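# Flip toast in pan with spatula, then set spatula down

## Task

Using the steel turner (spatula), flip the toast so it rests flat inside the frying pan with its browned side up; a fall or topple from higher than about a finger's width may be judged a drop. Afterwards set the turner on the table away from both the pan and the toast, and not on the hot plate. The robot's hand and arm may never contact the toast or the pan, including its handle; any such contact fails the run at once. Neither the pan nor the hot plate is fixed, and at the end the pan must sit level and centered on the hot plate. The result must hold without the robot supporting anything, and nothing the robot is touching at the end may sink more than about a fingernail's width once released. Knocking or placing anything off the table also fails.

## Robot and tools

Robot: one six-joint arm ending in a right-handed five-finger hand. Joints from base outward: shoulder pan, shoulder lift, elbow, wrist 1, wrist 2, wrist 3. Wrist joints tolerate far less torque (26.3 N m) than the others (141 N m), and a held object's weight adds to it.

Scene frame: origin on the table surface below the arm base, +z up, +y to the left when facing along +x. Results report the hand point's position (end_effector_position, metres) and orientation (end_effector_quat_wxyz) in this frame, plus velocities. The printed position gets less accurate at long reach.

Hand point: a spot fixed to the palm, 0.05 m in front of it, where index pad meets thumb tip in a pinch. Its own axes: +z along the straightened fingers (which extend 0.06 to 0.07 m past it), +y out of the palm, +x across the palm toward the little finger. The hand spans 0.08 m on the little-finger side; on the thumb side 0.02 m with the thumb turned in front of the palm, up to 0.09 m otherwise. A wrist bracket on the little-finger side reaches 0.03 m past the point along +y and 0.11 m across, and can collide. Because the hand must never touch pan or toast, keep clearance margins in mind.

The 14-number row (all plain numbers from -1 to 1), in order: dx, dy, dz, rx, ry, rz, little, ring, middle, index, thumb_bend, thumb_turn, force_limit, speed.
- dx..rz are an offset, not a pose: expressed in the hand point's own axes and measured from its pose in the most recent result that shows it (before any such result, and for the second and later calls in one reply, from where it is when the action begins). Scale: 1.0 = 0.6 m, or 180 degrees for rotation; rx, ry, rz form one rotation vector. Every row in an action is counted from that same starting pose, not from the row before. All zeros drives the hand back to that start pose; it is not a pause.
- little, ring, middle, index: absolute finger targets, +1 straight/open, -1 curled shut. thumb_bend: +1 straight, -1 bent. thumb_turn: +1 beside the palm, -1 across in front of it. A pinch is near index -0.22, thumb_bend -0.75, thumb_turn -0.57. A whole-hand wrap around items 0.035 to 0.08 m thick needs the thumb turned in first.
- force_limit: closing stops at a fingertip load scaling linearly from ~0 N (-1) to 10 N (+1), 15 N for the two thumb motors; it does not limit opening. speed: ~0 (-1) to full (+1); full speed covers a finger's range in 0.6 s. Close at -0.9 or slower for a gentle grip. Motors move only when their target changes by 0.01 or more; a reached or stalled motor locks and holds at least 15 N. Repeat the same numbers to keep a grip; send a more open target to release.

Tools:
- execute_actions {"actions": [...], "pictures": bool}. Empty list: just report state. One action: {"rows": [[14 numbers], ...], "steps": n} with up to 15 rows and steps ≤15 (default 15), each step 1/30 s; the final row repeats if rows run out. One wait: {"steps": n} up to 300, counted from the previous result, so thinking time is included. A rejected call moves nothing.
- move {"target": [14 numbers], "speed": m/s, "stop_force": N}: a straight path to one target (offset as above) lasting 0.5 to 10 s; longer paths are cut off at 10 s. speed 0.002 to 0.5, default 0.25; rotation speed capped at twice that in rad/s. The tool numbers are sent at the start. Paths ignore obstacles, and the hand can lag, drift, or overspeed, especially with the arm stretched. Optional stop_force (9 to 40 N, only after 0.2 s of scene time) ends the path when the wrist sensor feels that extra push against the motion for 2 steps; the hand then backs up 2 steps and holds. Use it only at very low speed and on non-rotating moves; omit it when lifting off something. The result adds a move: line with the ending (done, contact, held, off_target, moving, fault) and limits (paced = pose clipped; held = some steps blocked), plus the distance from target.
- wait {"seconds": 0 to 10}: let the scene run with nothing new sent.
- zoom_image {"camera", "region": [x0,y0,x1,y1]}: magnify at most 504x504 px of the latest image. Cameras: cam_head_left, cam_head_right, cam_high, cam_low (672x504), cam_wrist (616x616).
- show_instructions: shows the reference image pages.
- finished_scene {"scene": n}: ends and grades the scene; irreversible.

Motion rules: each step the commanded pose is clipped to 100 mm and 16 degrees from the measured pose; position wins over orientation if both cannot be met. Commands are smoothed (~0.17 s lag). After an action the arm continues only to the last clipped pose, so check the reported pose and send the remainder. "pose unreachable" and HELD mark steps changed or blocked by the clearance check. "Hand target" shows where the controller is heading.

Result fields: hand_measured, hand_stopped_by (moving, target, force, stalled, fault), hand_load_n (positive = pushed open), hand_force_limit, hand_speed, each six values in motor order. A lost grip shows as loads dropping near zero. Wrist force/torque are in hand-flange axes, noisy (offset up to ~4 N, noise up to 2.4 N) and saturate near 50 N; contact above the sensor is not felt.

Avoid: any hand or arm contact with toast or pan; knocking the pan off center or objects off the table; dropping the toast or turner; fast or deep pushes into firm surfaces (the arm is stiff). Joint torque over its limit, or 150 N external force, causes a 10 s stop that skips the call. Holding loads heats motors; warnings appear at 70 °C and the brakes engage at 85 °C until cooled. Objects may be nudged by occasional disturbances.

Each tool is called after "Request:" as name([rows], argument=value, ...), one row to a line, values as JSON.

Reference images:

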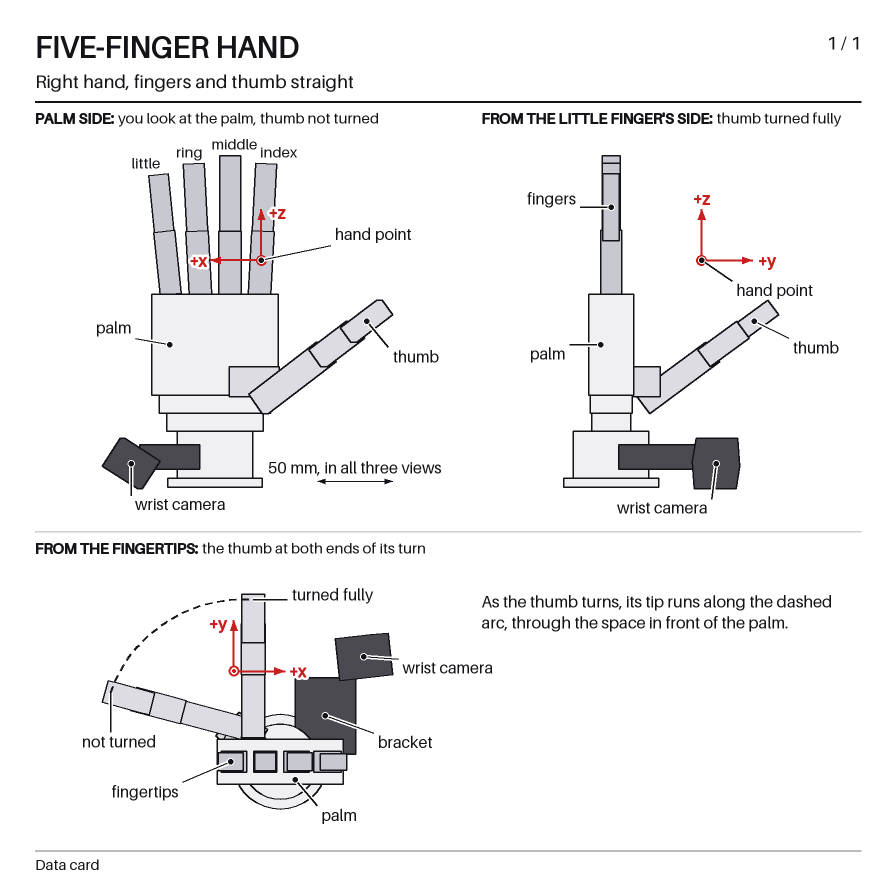

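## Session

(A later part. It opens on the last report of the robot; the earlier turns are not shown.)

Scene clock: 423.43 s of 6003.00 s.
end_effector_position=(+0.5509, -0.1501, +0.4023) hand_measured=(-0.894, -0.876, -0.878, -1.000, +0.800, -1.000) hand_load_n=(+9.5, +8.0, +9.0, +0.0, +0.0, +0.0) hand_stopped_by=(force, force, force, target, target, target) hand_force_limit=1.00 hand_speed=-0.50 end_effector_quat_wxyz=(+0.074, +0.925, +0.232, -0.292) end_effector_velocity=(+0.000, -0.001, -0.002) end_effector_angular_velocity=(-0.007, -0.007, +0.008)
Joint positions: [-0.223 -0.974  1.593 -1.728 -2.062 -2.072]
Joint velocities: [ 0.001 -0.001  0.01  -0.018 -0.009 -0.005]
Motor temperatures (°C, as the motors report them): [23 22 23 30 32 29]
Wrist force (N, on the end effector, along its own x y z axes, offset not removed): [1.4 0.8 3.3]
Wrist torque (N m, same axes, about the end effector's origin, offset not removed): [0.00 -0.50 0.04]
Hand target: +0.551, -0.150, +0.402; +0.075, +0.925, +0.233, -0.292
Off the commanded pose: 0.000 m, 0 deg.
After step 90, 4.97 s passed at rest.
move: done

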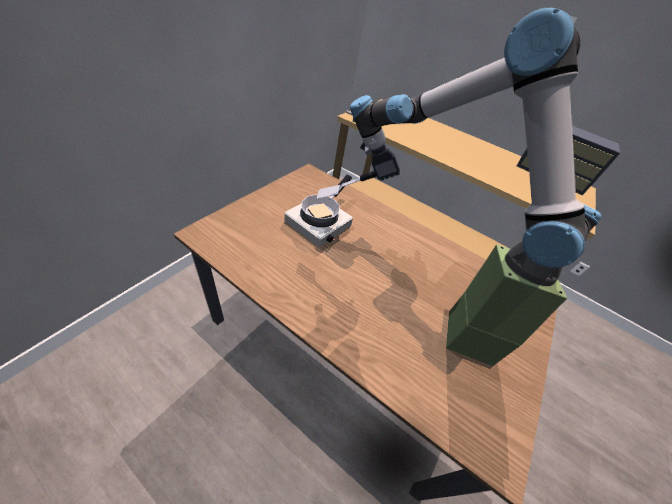

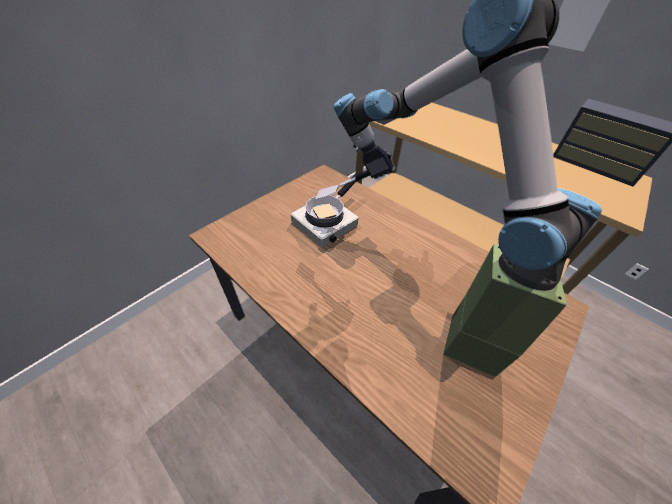

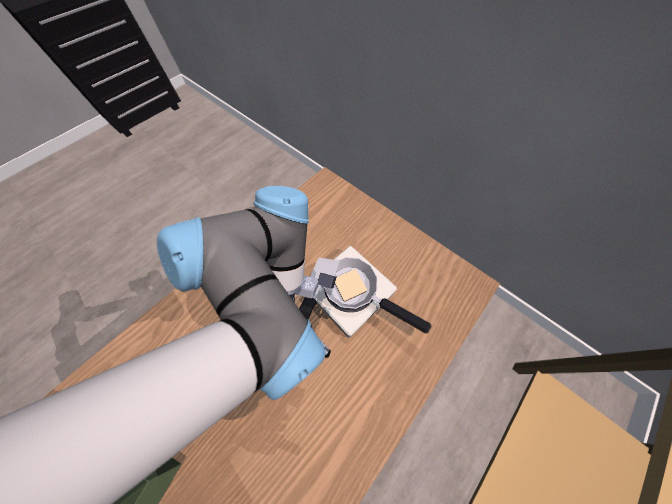

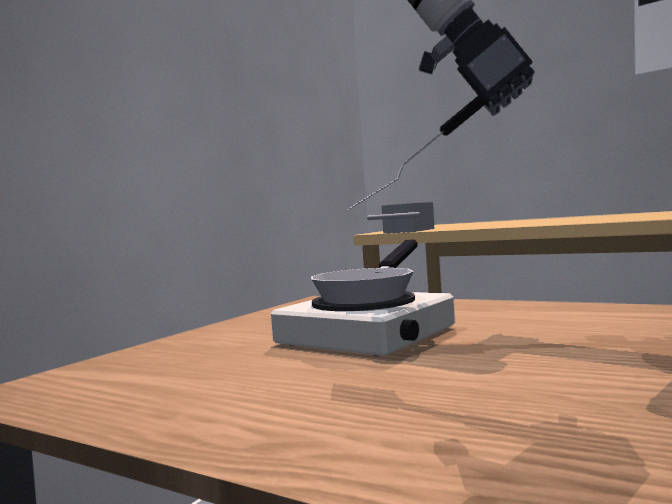

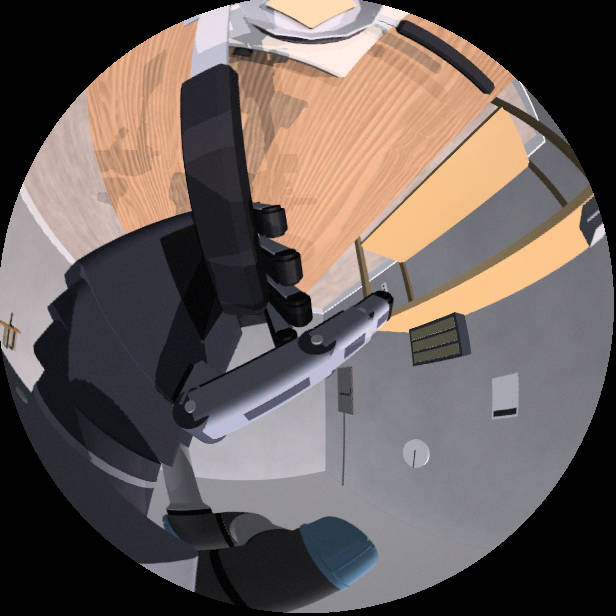

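Request:
move(target=[0.141,0.321,-0.097,-0.1135,-0.108,-0.113,-1,-1,-1,-1,0.8,-1,1,-0.5], speed=0.15)

Request:
zoom_image(camera="cam_head_left", region=[270, 150, 380, 250])

Request:
zoom_image(camera="cam_head_right", region=[275, 150, 385, 250])

Scene clock: 452.67 s of 6003.00 s.
end_effector_position=(+0.7325, -0.2709, +0.4015) hand_measured=(-0.894, -0.876, -0.878, -1.000, +0.800, -1.000) hand_load_n=(+9.5, +8.0, +9.0, +0.0, +0.0, +0.0) hand_stopped_by=(force, force, force, target, target, target) hand_force_limit=1.00 hand_speed=-0.50 end_effector_quat_wxyz=(+0.221, +0.780, +0.422, -0.405) end_effector_velocity=(+0.002, -0.001, -0.000) end_effector_angular_velocity=(-0.002, +0.003, +0.005)
Joint positions: [-0.248 -0.617  1.083 -1.544 -2.562 -2.429]
Joint velocities: [-0.     0.005 -0.007  0.001 -0.005 -0.006]
Motor temperatures (°C, as the motors report them): [23 22 23 30 32 29]
Wrist force (N, on the end effector, along its own x y z axes, offset not removed): [-0.9 3.9 6.2]
Wrist torque (N m, same axes, about the end effector's origin, offset not removed): [0.23 0.05 -0.15]
Hand target: +0.733, -0.271, +0.401; +0.221, +0.780, +0.422, -0.405
Off the commanded pose: 0.000 m, 0 deg.
After step 90, 23.67 s passed at rest.
move: done

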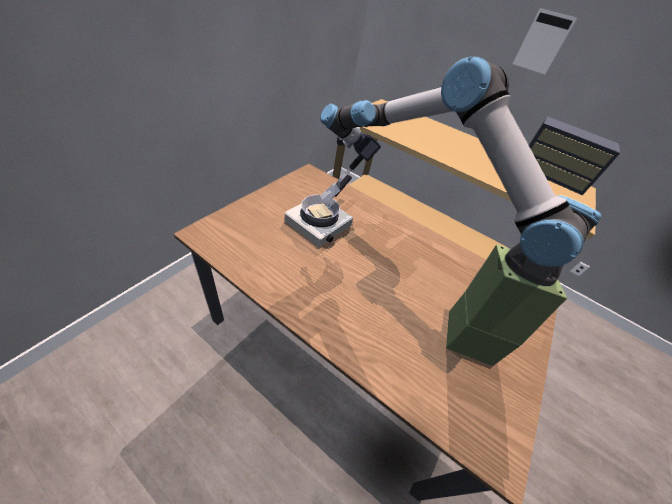

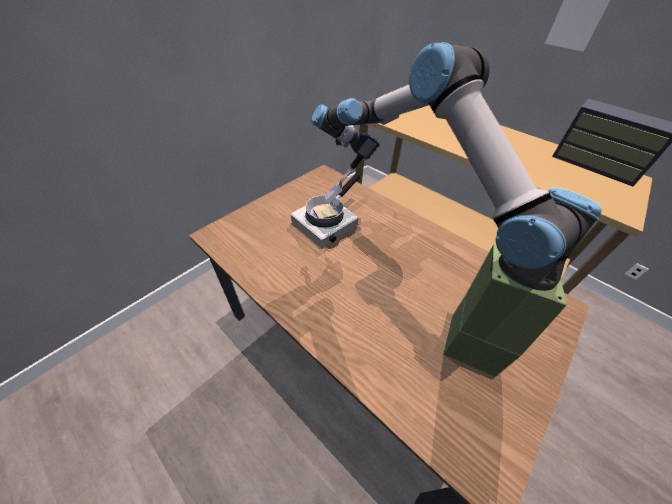

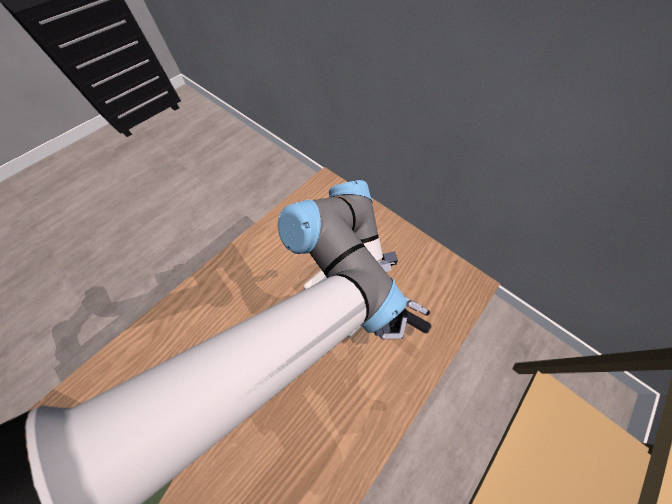

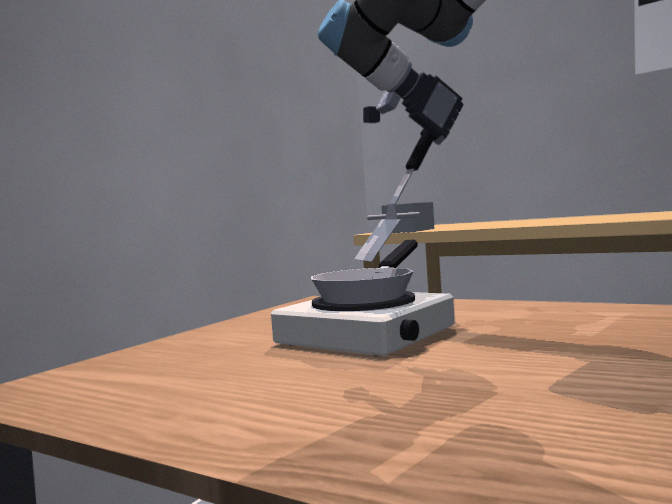

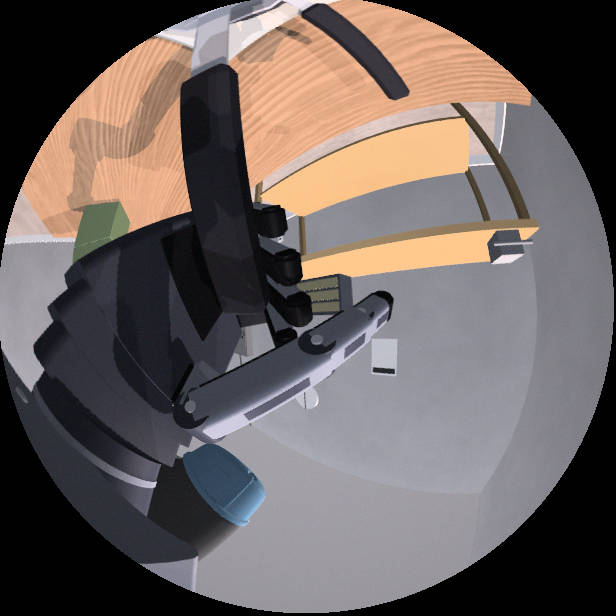

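Region (270, 150, 380, 250) of cam_head_left's 672x504 image, scaled by 4.582, with more detail than that image has; it fills the top 458 rows of this view, and the rest is white.

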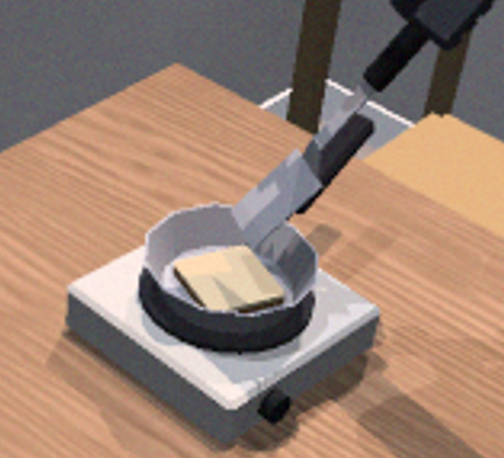

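Region (275, 150, 385, 250) of cam_head_right's 672x504 image, scaled by 4.582, with more detail than that image has; it fills the top 458 rows of this view, and the rest is white.

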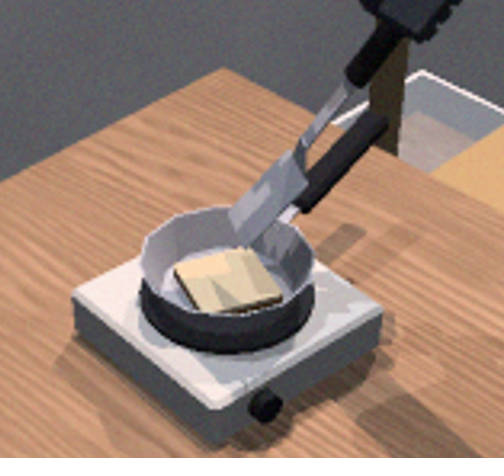

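Request:
move(target=[0.041,0,0.0287,0,0,0,-1,-1,-1,-1,0.8,-1,1,-0.5], speed=0.03)

Request:
zoom_image(camera="cam_head_left", region=[285, 170, 355, 240])

Request:
zoom_image(camera="cam_low", region=[300, 220, 430, 320])

Scene clock: 462.93 s of 6003.00 s.
end_effector_position=(+0.7325, -0.2708, +0.3717) hand_measured=(-0.894, -0.876, -0.878, -1.000, +0.800, -1.000) hand_load_n=(+9.5, +8.0, +9.0, +0.0, +0.0, +0.0) hand_stopped_by=(force, force, force, target, target, target) hand_force_limit=1.00 hand_speed=-0.50 end_effector_quat_wxyz=(+0.221, +0.780, +0.422, -0.405) end_effector_velocity=(-0.000, -0.000, -0.002) end_effector_angular_velocity=(+0.000, -0.001, -0.001)
Joint positions: [-0.254 -0.576  1.088 -1.597 -2.564 -2.437]
Joint velocities: [-0.001  0.003 -0.    -0.004  0.     0.   ]
Motor temperatures (°C, as the motors report them): [23 23 23 30 32 30]
Wrist force (N, on the end effector, along its own x y z axes, offset not removed): [-2.3 0.2 2.9]
Wrist torque (N m, same axes, about the end effector's origin, offset not removed): [-0.03 0.18 -0.31]
Hand target: +0.733, -0.271, +0.371; +0.221, +0.780, +0.422, -0.405
Off the commanded pose: 0.000 m, 0 deg.
After step 90, 5.90 s passed at rest.
move: done

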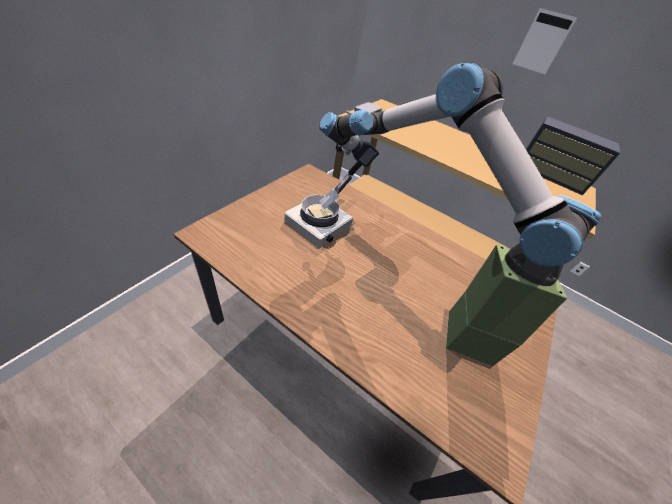

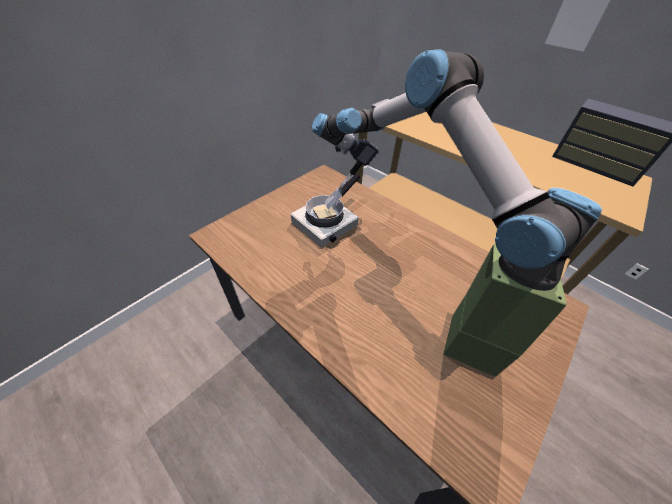

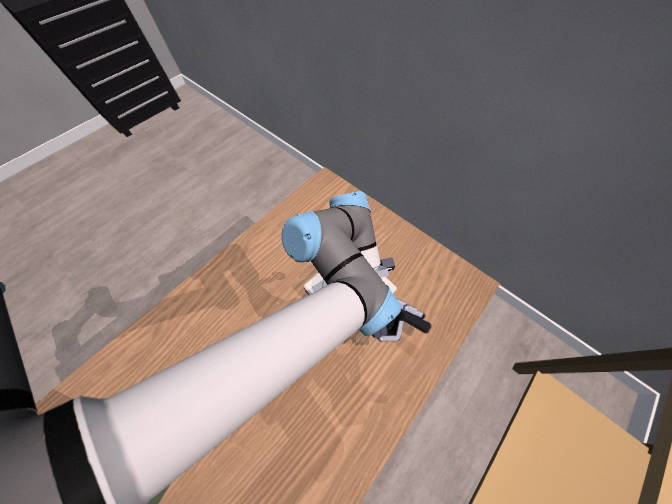

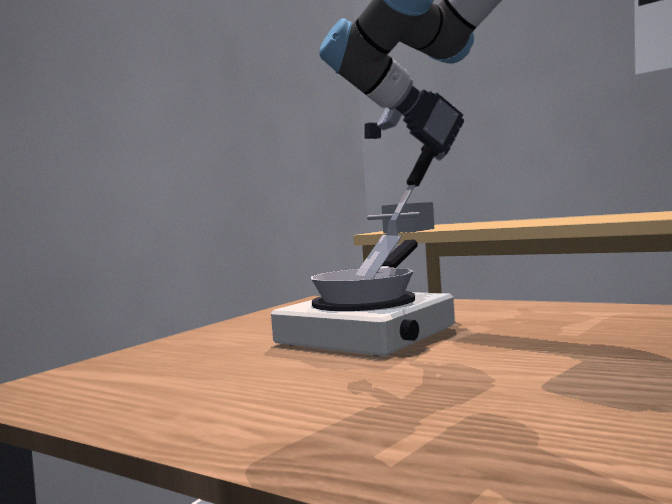

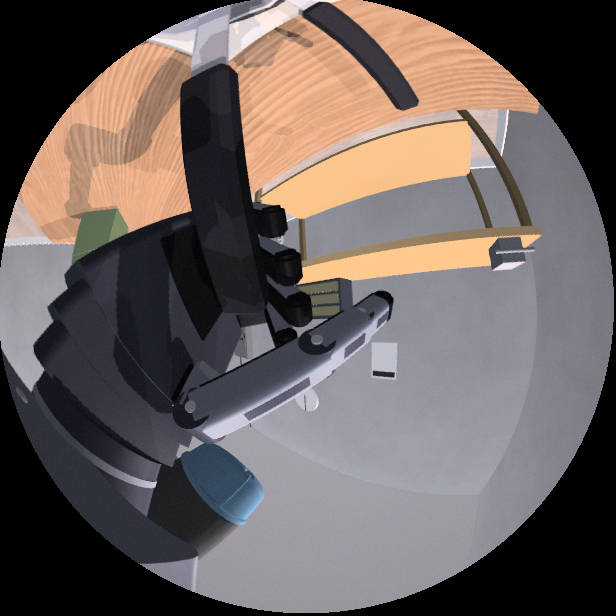

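Region (285, 170, 355, 240) of cam_head_left's 672x504 image, scaled by 7.200, with more detail than that image has.

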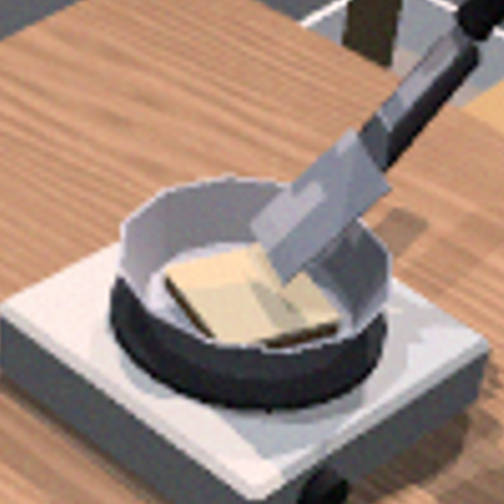

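Region (300, 220, 430, 320) of cam_low's 672x504 image, scaled by 3.877, with more detail than that image has; it fills the top 388 rows of this view, and the rest is white.

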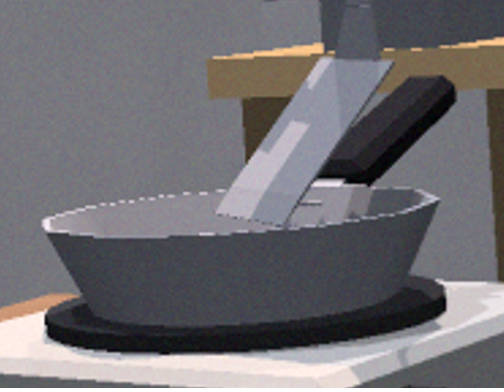

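Request:
move(target=[-0.0225,0.035,-0.033,-0.027,-0.044,-0.019,-1,-1,-1,-1,0.8,-1,1,-0.5], speed=0.05)

Request:
move(target=[0.03,0,0.015,0,0,0,-1,-1,-1,-1,0.8,-1,1,-0.5], speed=0.02)

Request:
zoom_image(camera="cam_head_left", region=[285, 170, 355, 240])

Request:
zoom_image(camera="cam_low", region=[300, 220, 430, 320])

Scene clock: 481.43 s of 6003.00 s.
end_effector_position=(+0.7546, -0.2751, +0.3940) hand_measured=(-0.894, -0.876, -0.878, -1.000, +0.800, -1.000) hand_load_n=(+9.5, +8.0, +9.0, +0.0, +0.0, +0.0) hand_stopped_by=(force, force, force, target, target, target) hand_force_limit=1.00 hand_speed=-0.50 end_effector_quat_wxyz=(+0.270, +0.728, +0.446, -0.446) end_effector_velocity=(+0.002, -0.000, +0.002) end_effector_angular_velocity=(-0.008, +0.007, +0.007)
Joint positions: [-0.236 -0.547  1.039 -1.497 -2.714 -2.419]
Joint velocities: [ 0.001  0.003 -0.005  0.012 -0.011  0.004]
Motor temperatures (°C, as the motors report them): [23 23 23 30 32 30]
Wrist force (N, on the end effector, along its own x y z axes, offset not removed): [2.9 1.4 0.9]
Wrist torque (N m, same axes, about the end effector's origin, offset not removed): [0.21 -0.46 0.12]
Hand target: +0.755, -0.275, +0.394; +0.270, +0.727, +0.446, -0.446
Off the commanded pose: 0.000 m, 0 deg.
After step 90, 13.47 s passed at rest.
move: done

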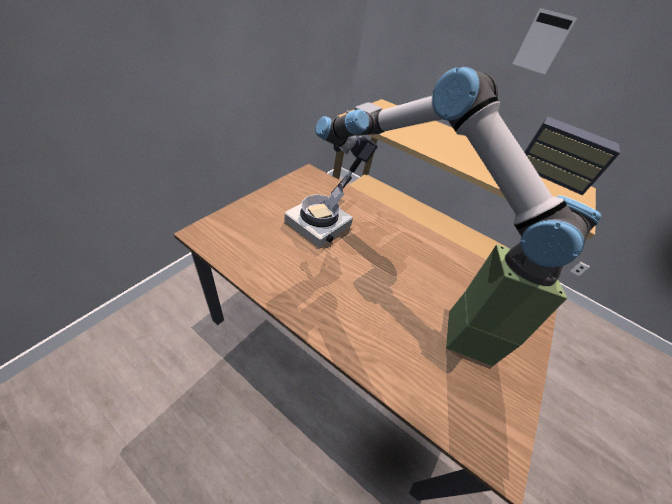

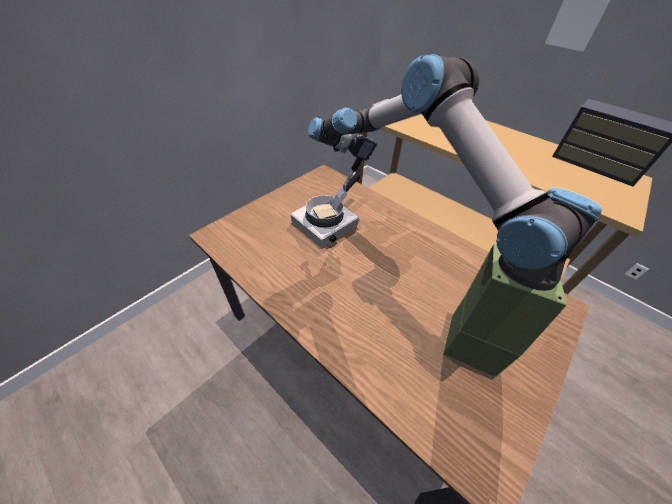

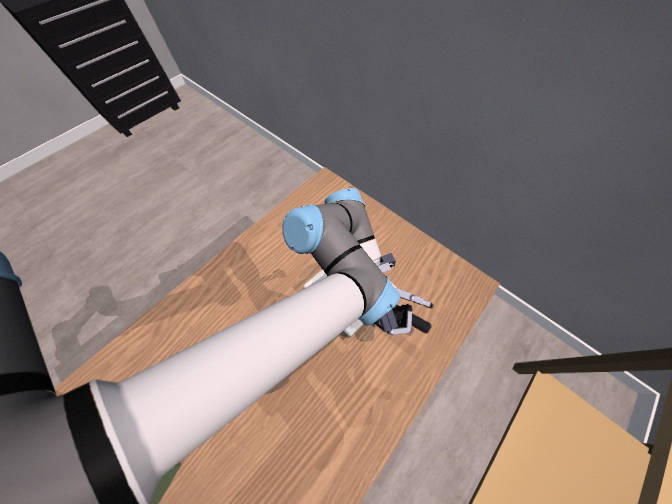

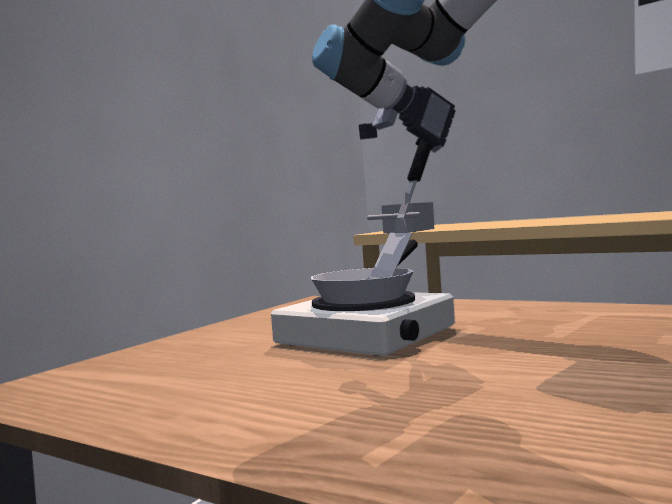

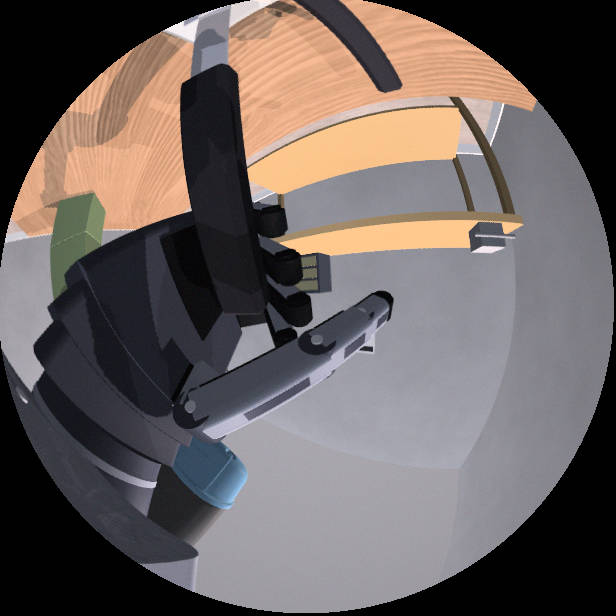

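Scene clock: 482.73 s of 6003.00 s.
end_effector_position=(+0.7545, -0.2749, +0.3742) hand_measured=(-0.894, -0.876, -0.878, -1.000, +0.800, -1.000) hand_load_n=(+9.5, +8.0, +9.0, +0.0, +0.0, +0.0) hand_stopped_by=(force, force, force, target, target, target) hand_force_limit=1.00 hand_speed=-0.50 end_effector_quat_wxyz=(+0.270, +0.728, +0.446, -0.446) end_effector_velocity=(+0.000, +0.000, -0.002) end_effector_angular_velocity=(+0.000, -0.000, +0.000)
Joint positions: [-0.239 -0.519  1.039 -1.531 -2.716 -2.426]
Joint velocities: [-0.     0.004 -0.    -0.005 -0.    -0.001]
Motor temperatures (°C, as the motors report them): [23 23 23 30 32 30]
Wrist force (N, on the end effector, along its own x y z axes, offset not removed): [-0.9 2.9 5.0]
Wrist torque (N m, same axes, about the end effector's origin, offset not removed): [0.32 0.14 -0.20]
Hand target: +0.755, -0.275, +0.374; +0.270, +0.728, +0.446, -0.446
Off the commanded pose: 0.000 m, 0 deg.
move: done

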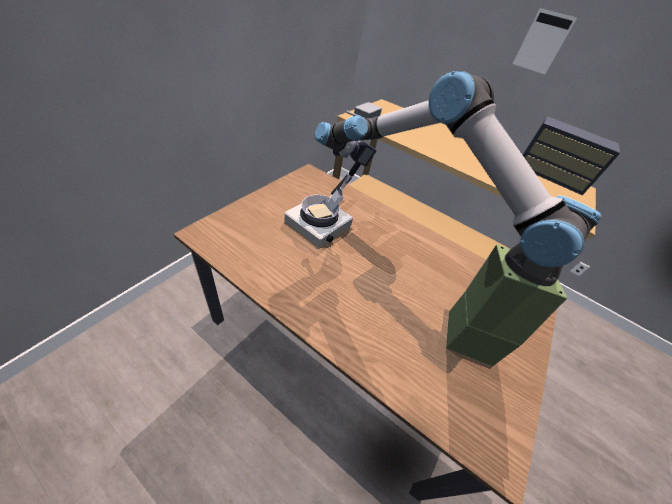

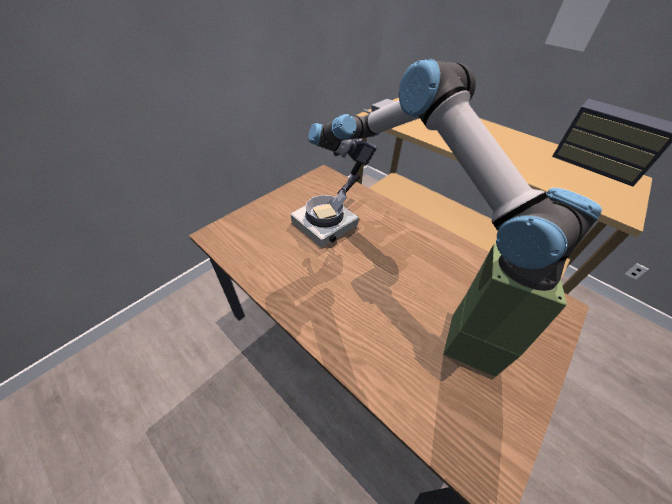

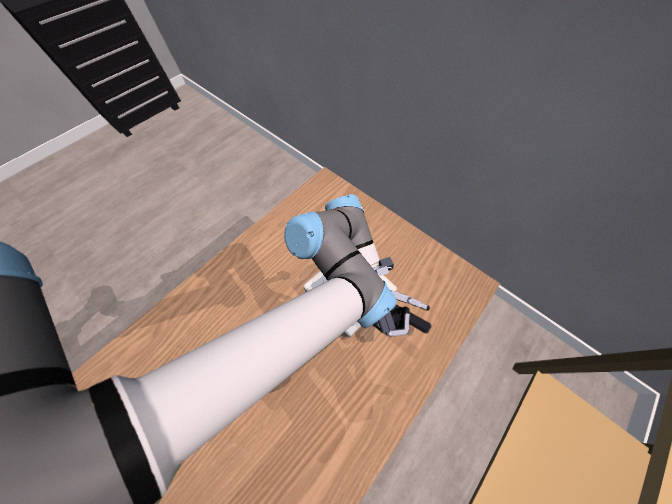

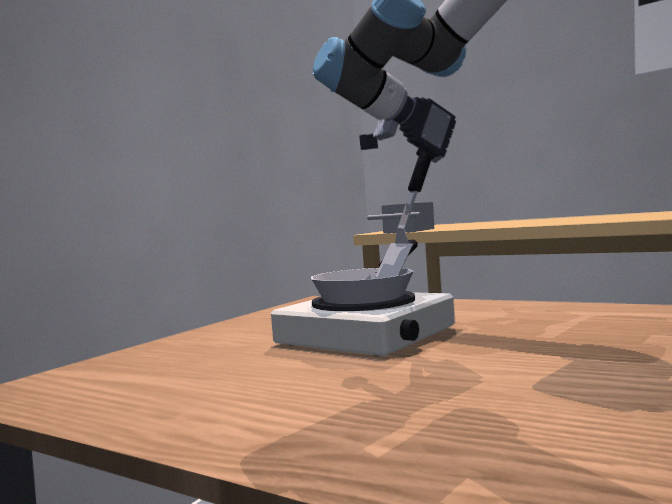

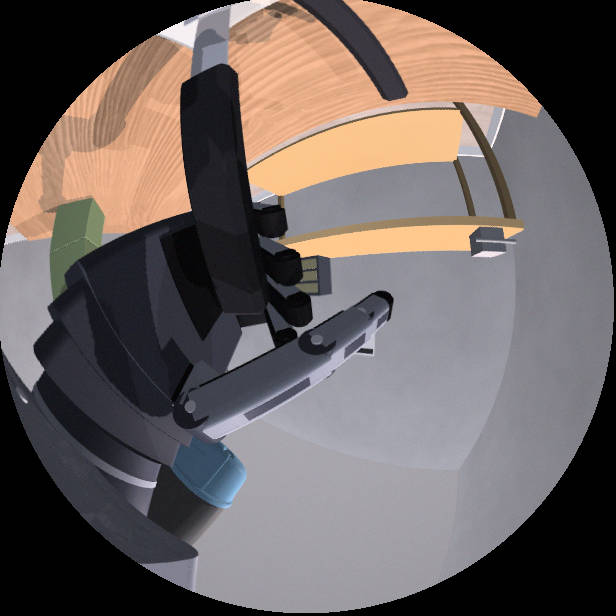

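Region (285, 170, 355, 240) of cam_head_left's 672x504 image, scaled by 7.200, with more detail than that image has.

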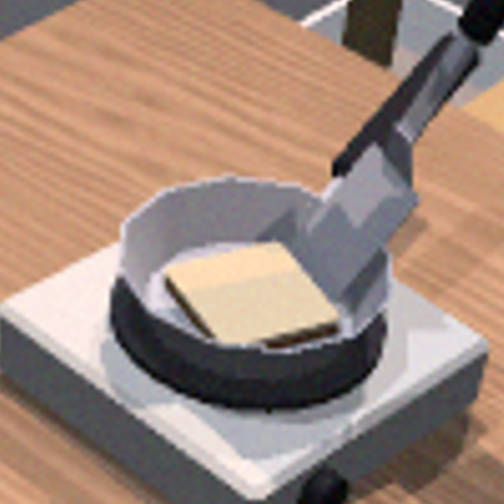

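Region (300, 220, 430, 320) of cam_low's 672x504 image, scaled by 3.877, with more detail than that image has; it fills the top 388 rows of this view, and the rest is white.

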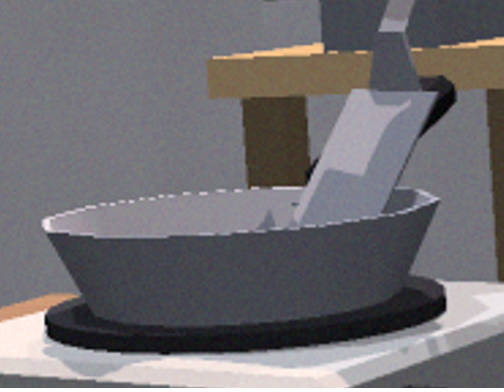

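Request:
move(target=[0.0135,-0.006,0.006,0,0,0,-1,-1,-1,-1,0.8,-1,1,-0.5], speed=0.008)

Request:
zoom_image(camera="cam_head_left", region=[285, 170, 355, 240])

Request:
zoom_image(camera="cam_low", region=[300, 220, 430, 320])

Scene clock: 488.93 s of 6003.00 s.
end_effector_position=(+0.7516, -0.2728, +0.3656) hand_measured=(-0.894, -0.876, -0.878, -1.000, +0.800, -1.000) hand_load_n=(+7.5, +8.5, +11.5, +0.0, +0.0, +0.0) hand_stopped_by=(force, force, force, target, target, target) hand_force_limit=1.00 hand_speed=-0.50 end_effector_quat_wxyz=(+0.270, +0.728, +0.446, -0.446) end_effector_velocity=(-0.001, +0.000, -0.002) end_effector_angular_velocity=(-0.000, +0.001, +0.000)
Joint positions: [-0.239 -0.513  1.053 -1.55  -2.716 -2.425]
Joint velocities: [-0.     0.002  0.003 -0.004 -0.     0.   ]
Motor temperatures (°C, as the motors report them): [23 23 23 30 32 30]
Wrist force (N, on the end effector, along its own x y z axes, offset not removed): [-16.0 2.3 -0.5]
Wrist torque (N m, same axes, about the end effector's origin, offset not removed): [0.34 1.88 -0.80]
Hand target: +0.752, -0.273, +0.365; +0.270, +0.728, +0.446, -0.446
Off the commanded pose: 0.000 m, 0 deg.
After step 90, 1.80 s passed at rest.
move: done

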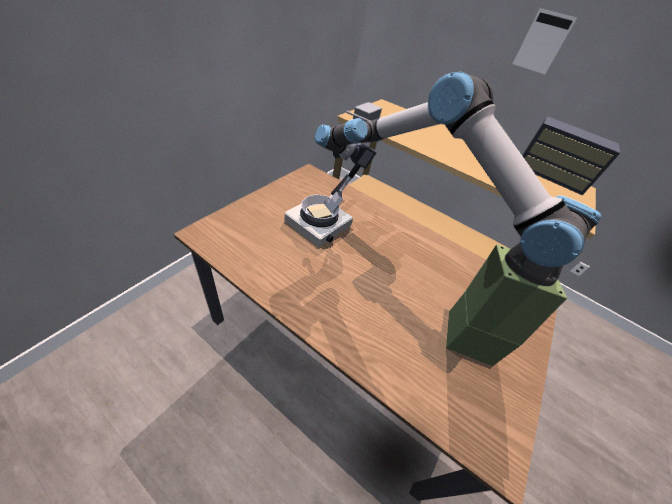

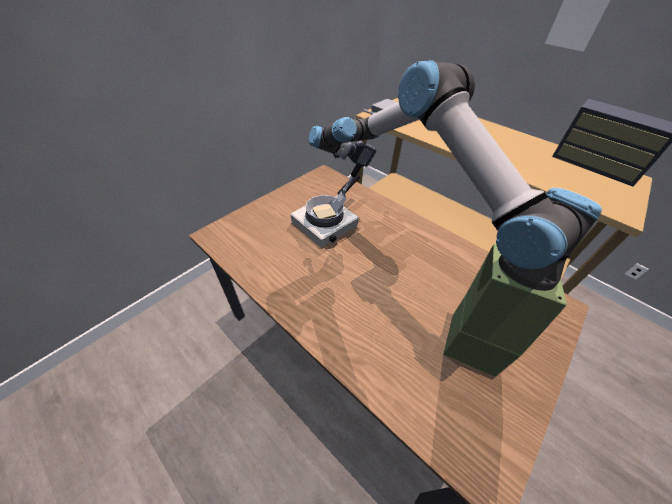

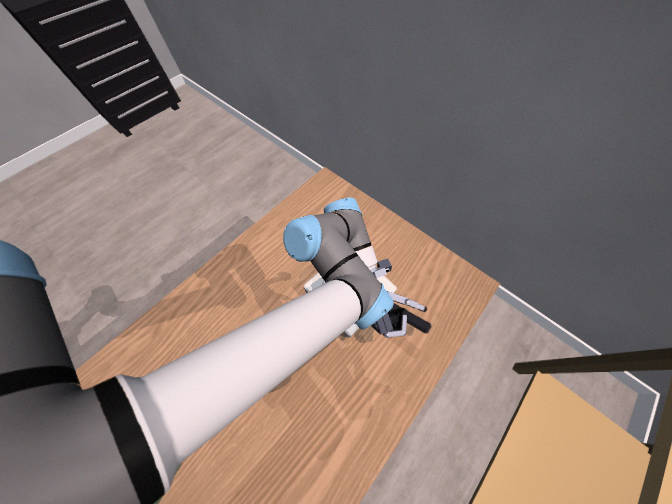

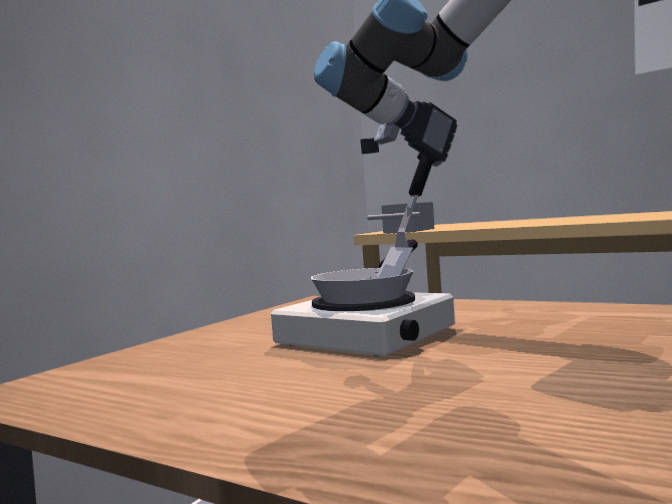

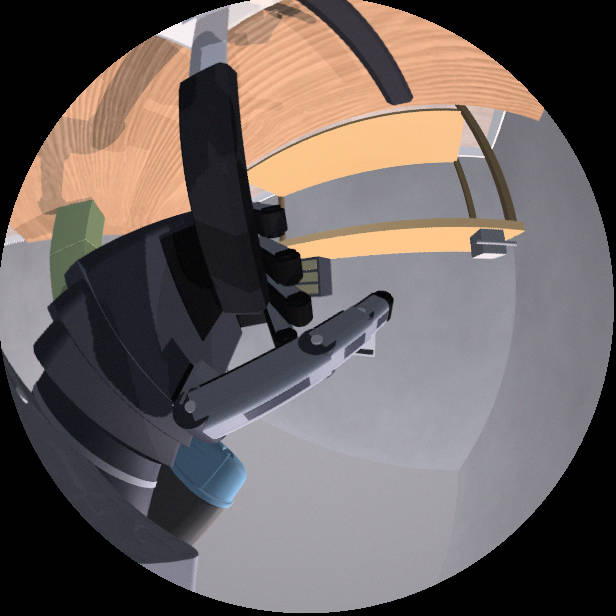

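Region (285, 170, 355, 240) of cam_head_left's 672x504 image, scaled by 7.200, with more detail than that image has.

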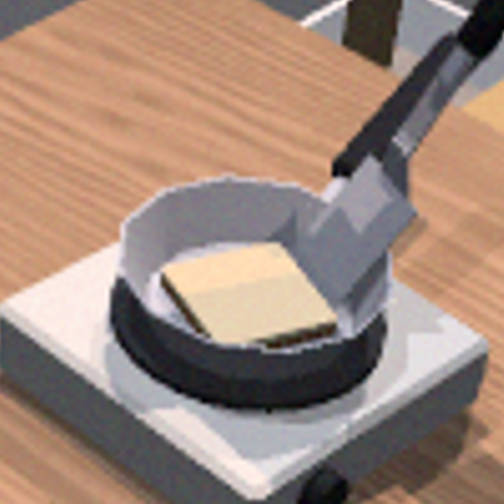

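Region (300, 220, 430, 320) of cam_low's 672x504 image, scaled by 3.877, with more detail than that image has; it fills the top 388 rows of this view, and the rest is white.

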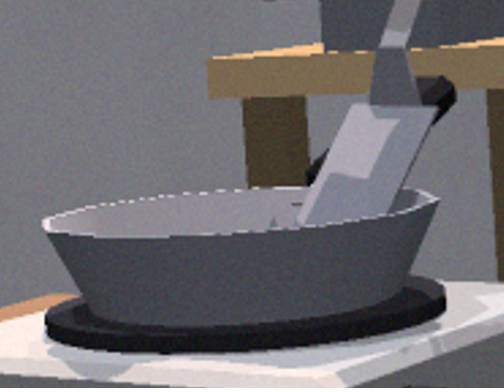

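Request:
move(target=[0.0038,0,-0.013,0,0,0,-1,-1,-1,-1,0.8,-1,1,-0.5], speed=0.006)

Request:
zoom_image(camera="cam_head_left", region=[285, 170, 355, 240])

Scene clock: 494.43 s of 6003.00 s.
end_effector_position=(+0.7552, -0.2659, +0.3671) hand_measured=(-0.894, -0.876, -0.878, -1.000, +0.800, -1.000) hand_load_n=(+8.5, +8.0, +9.5, +0.0, +0.0, +0.0) hand_stopped_by=(force, force, force, target, target, target) hand_force_limit=1.00 hand_speed=-0.50 end_effector_quat_wxyz=(+0.270, +0.728, +0.446, -0.446) end_effector_velocity=(+0.001, +0.001, +0.001) end_effector_angular_velocity=(-0.001, -0.001, -0.000)
Joint positions: [-0.23  -0.506  1.031 -1.518 -2.711 -2.406]
Joint velocities: [ 0.002  0.001 -0.005  0.007  0.001  0.005]
Motor temperatures (°C, as the motors report them): [23 23 23 30 32 30]
Wrist force (N, on the end effector, along its own x y z axes, offset not removed): [-0.9 0.4 3.6]
Wrist torque (N m, same axes, about the end effector's origin, offset not removed): [-0.15 -0.02 -0.05]
Hand target: +0.755, -0.266, +0.367; +0.270, +0.728, +0.446, -0.446
Off the commanded pose: 0.000 m, 0 deg.
After step 90, 0.93 s passed at rest.
move: done

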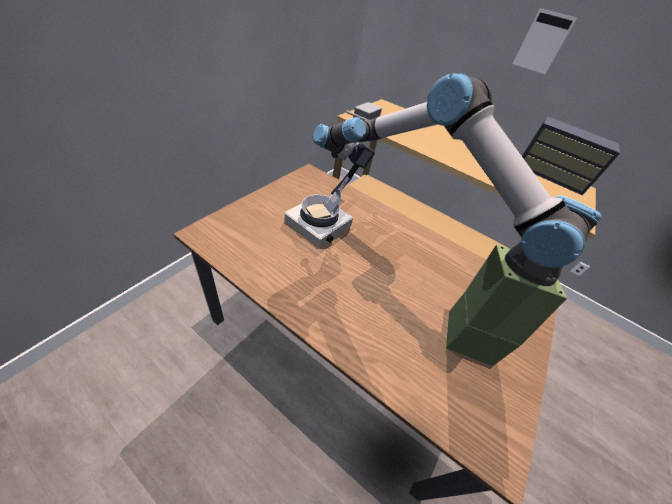

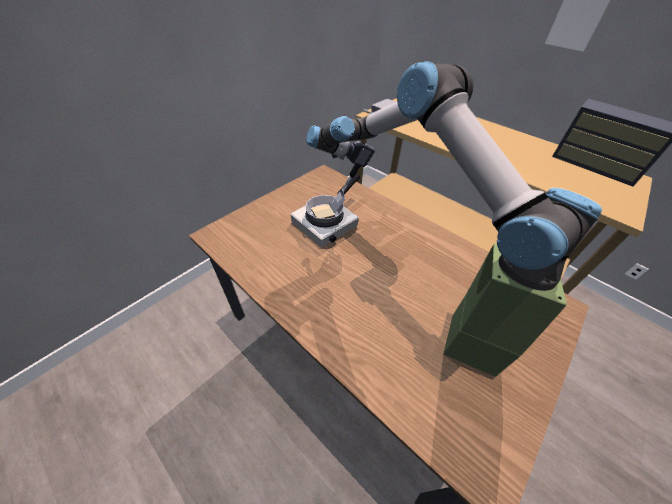

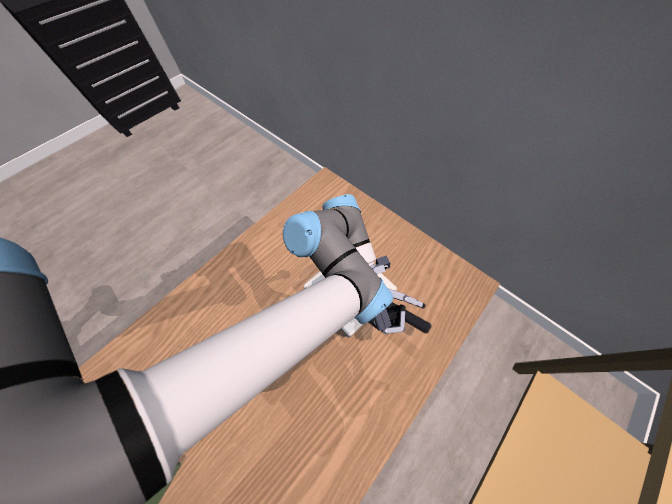

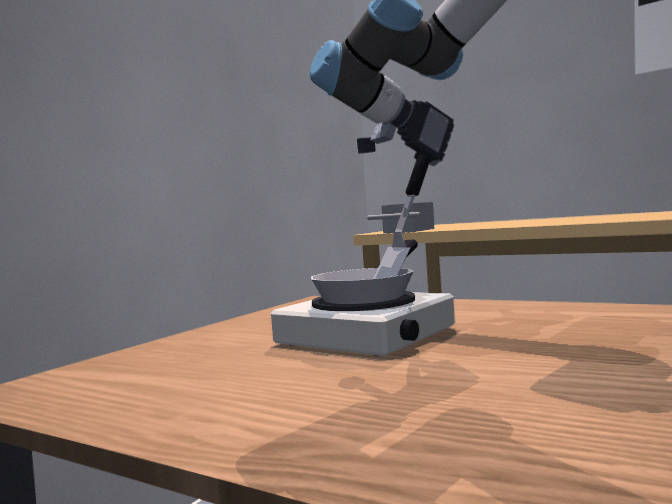

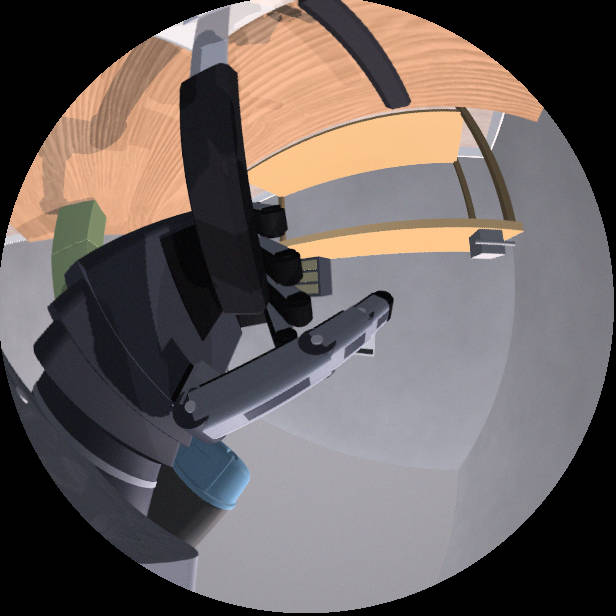

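Region (285, 170, 355, 240) of cam_head_left's 672x504 image, scaled by 7.200, with more detail than that image has.

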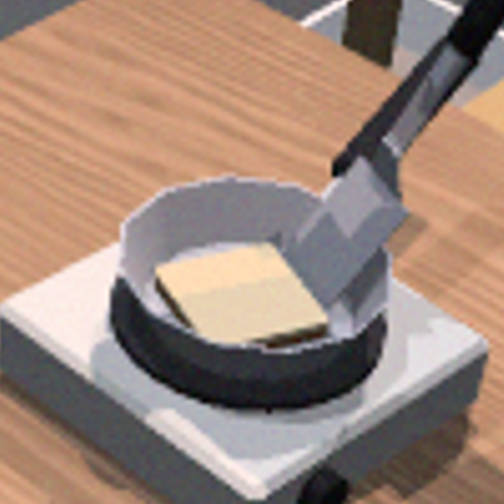

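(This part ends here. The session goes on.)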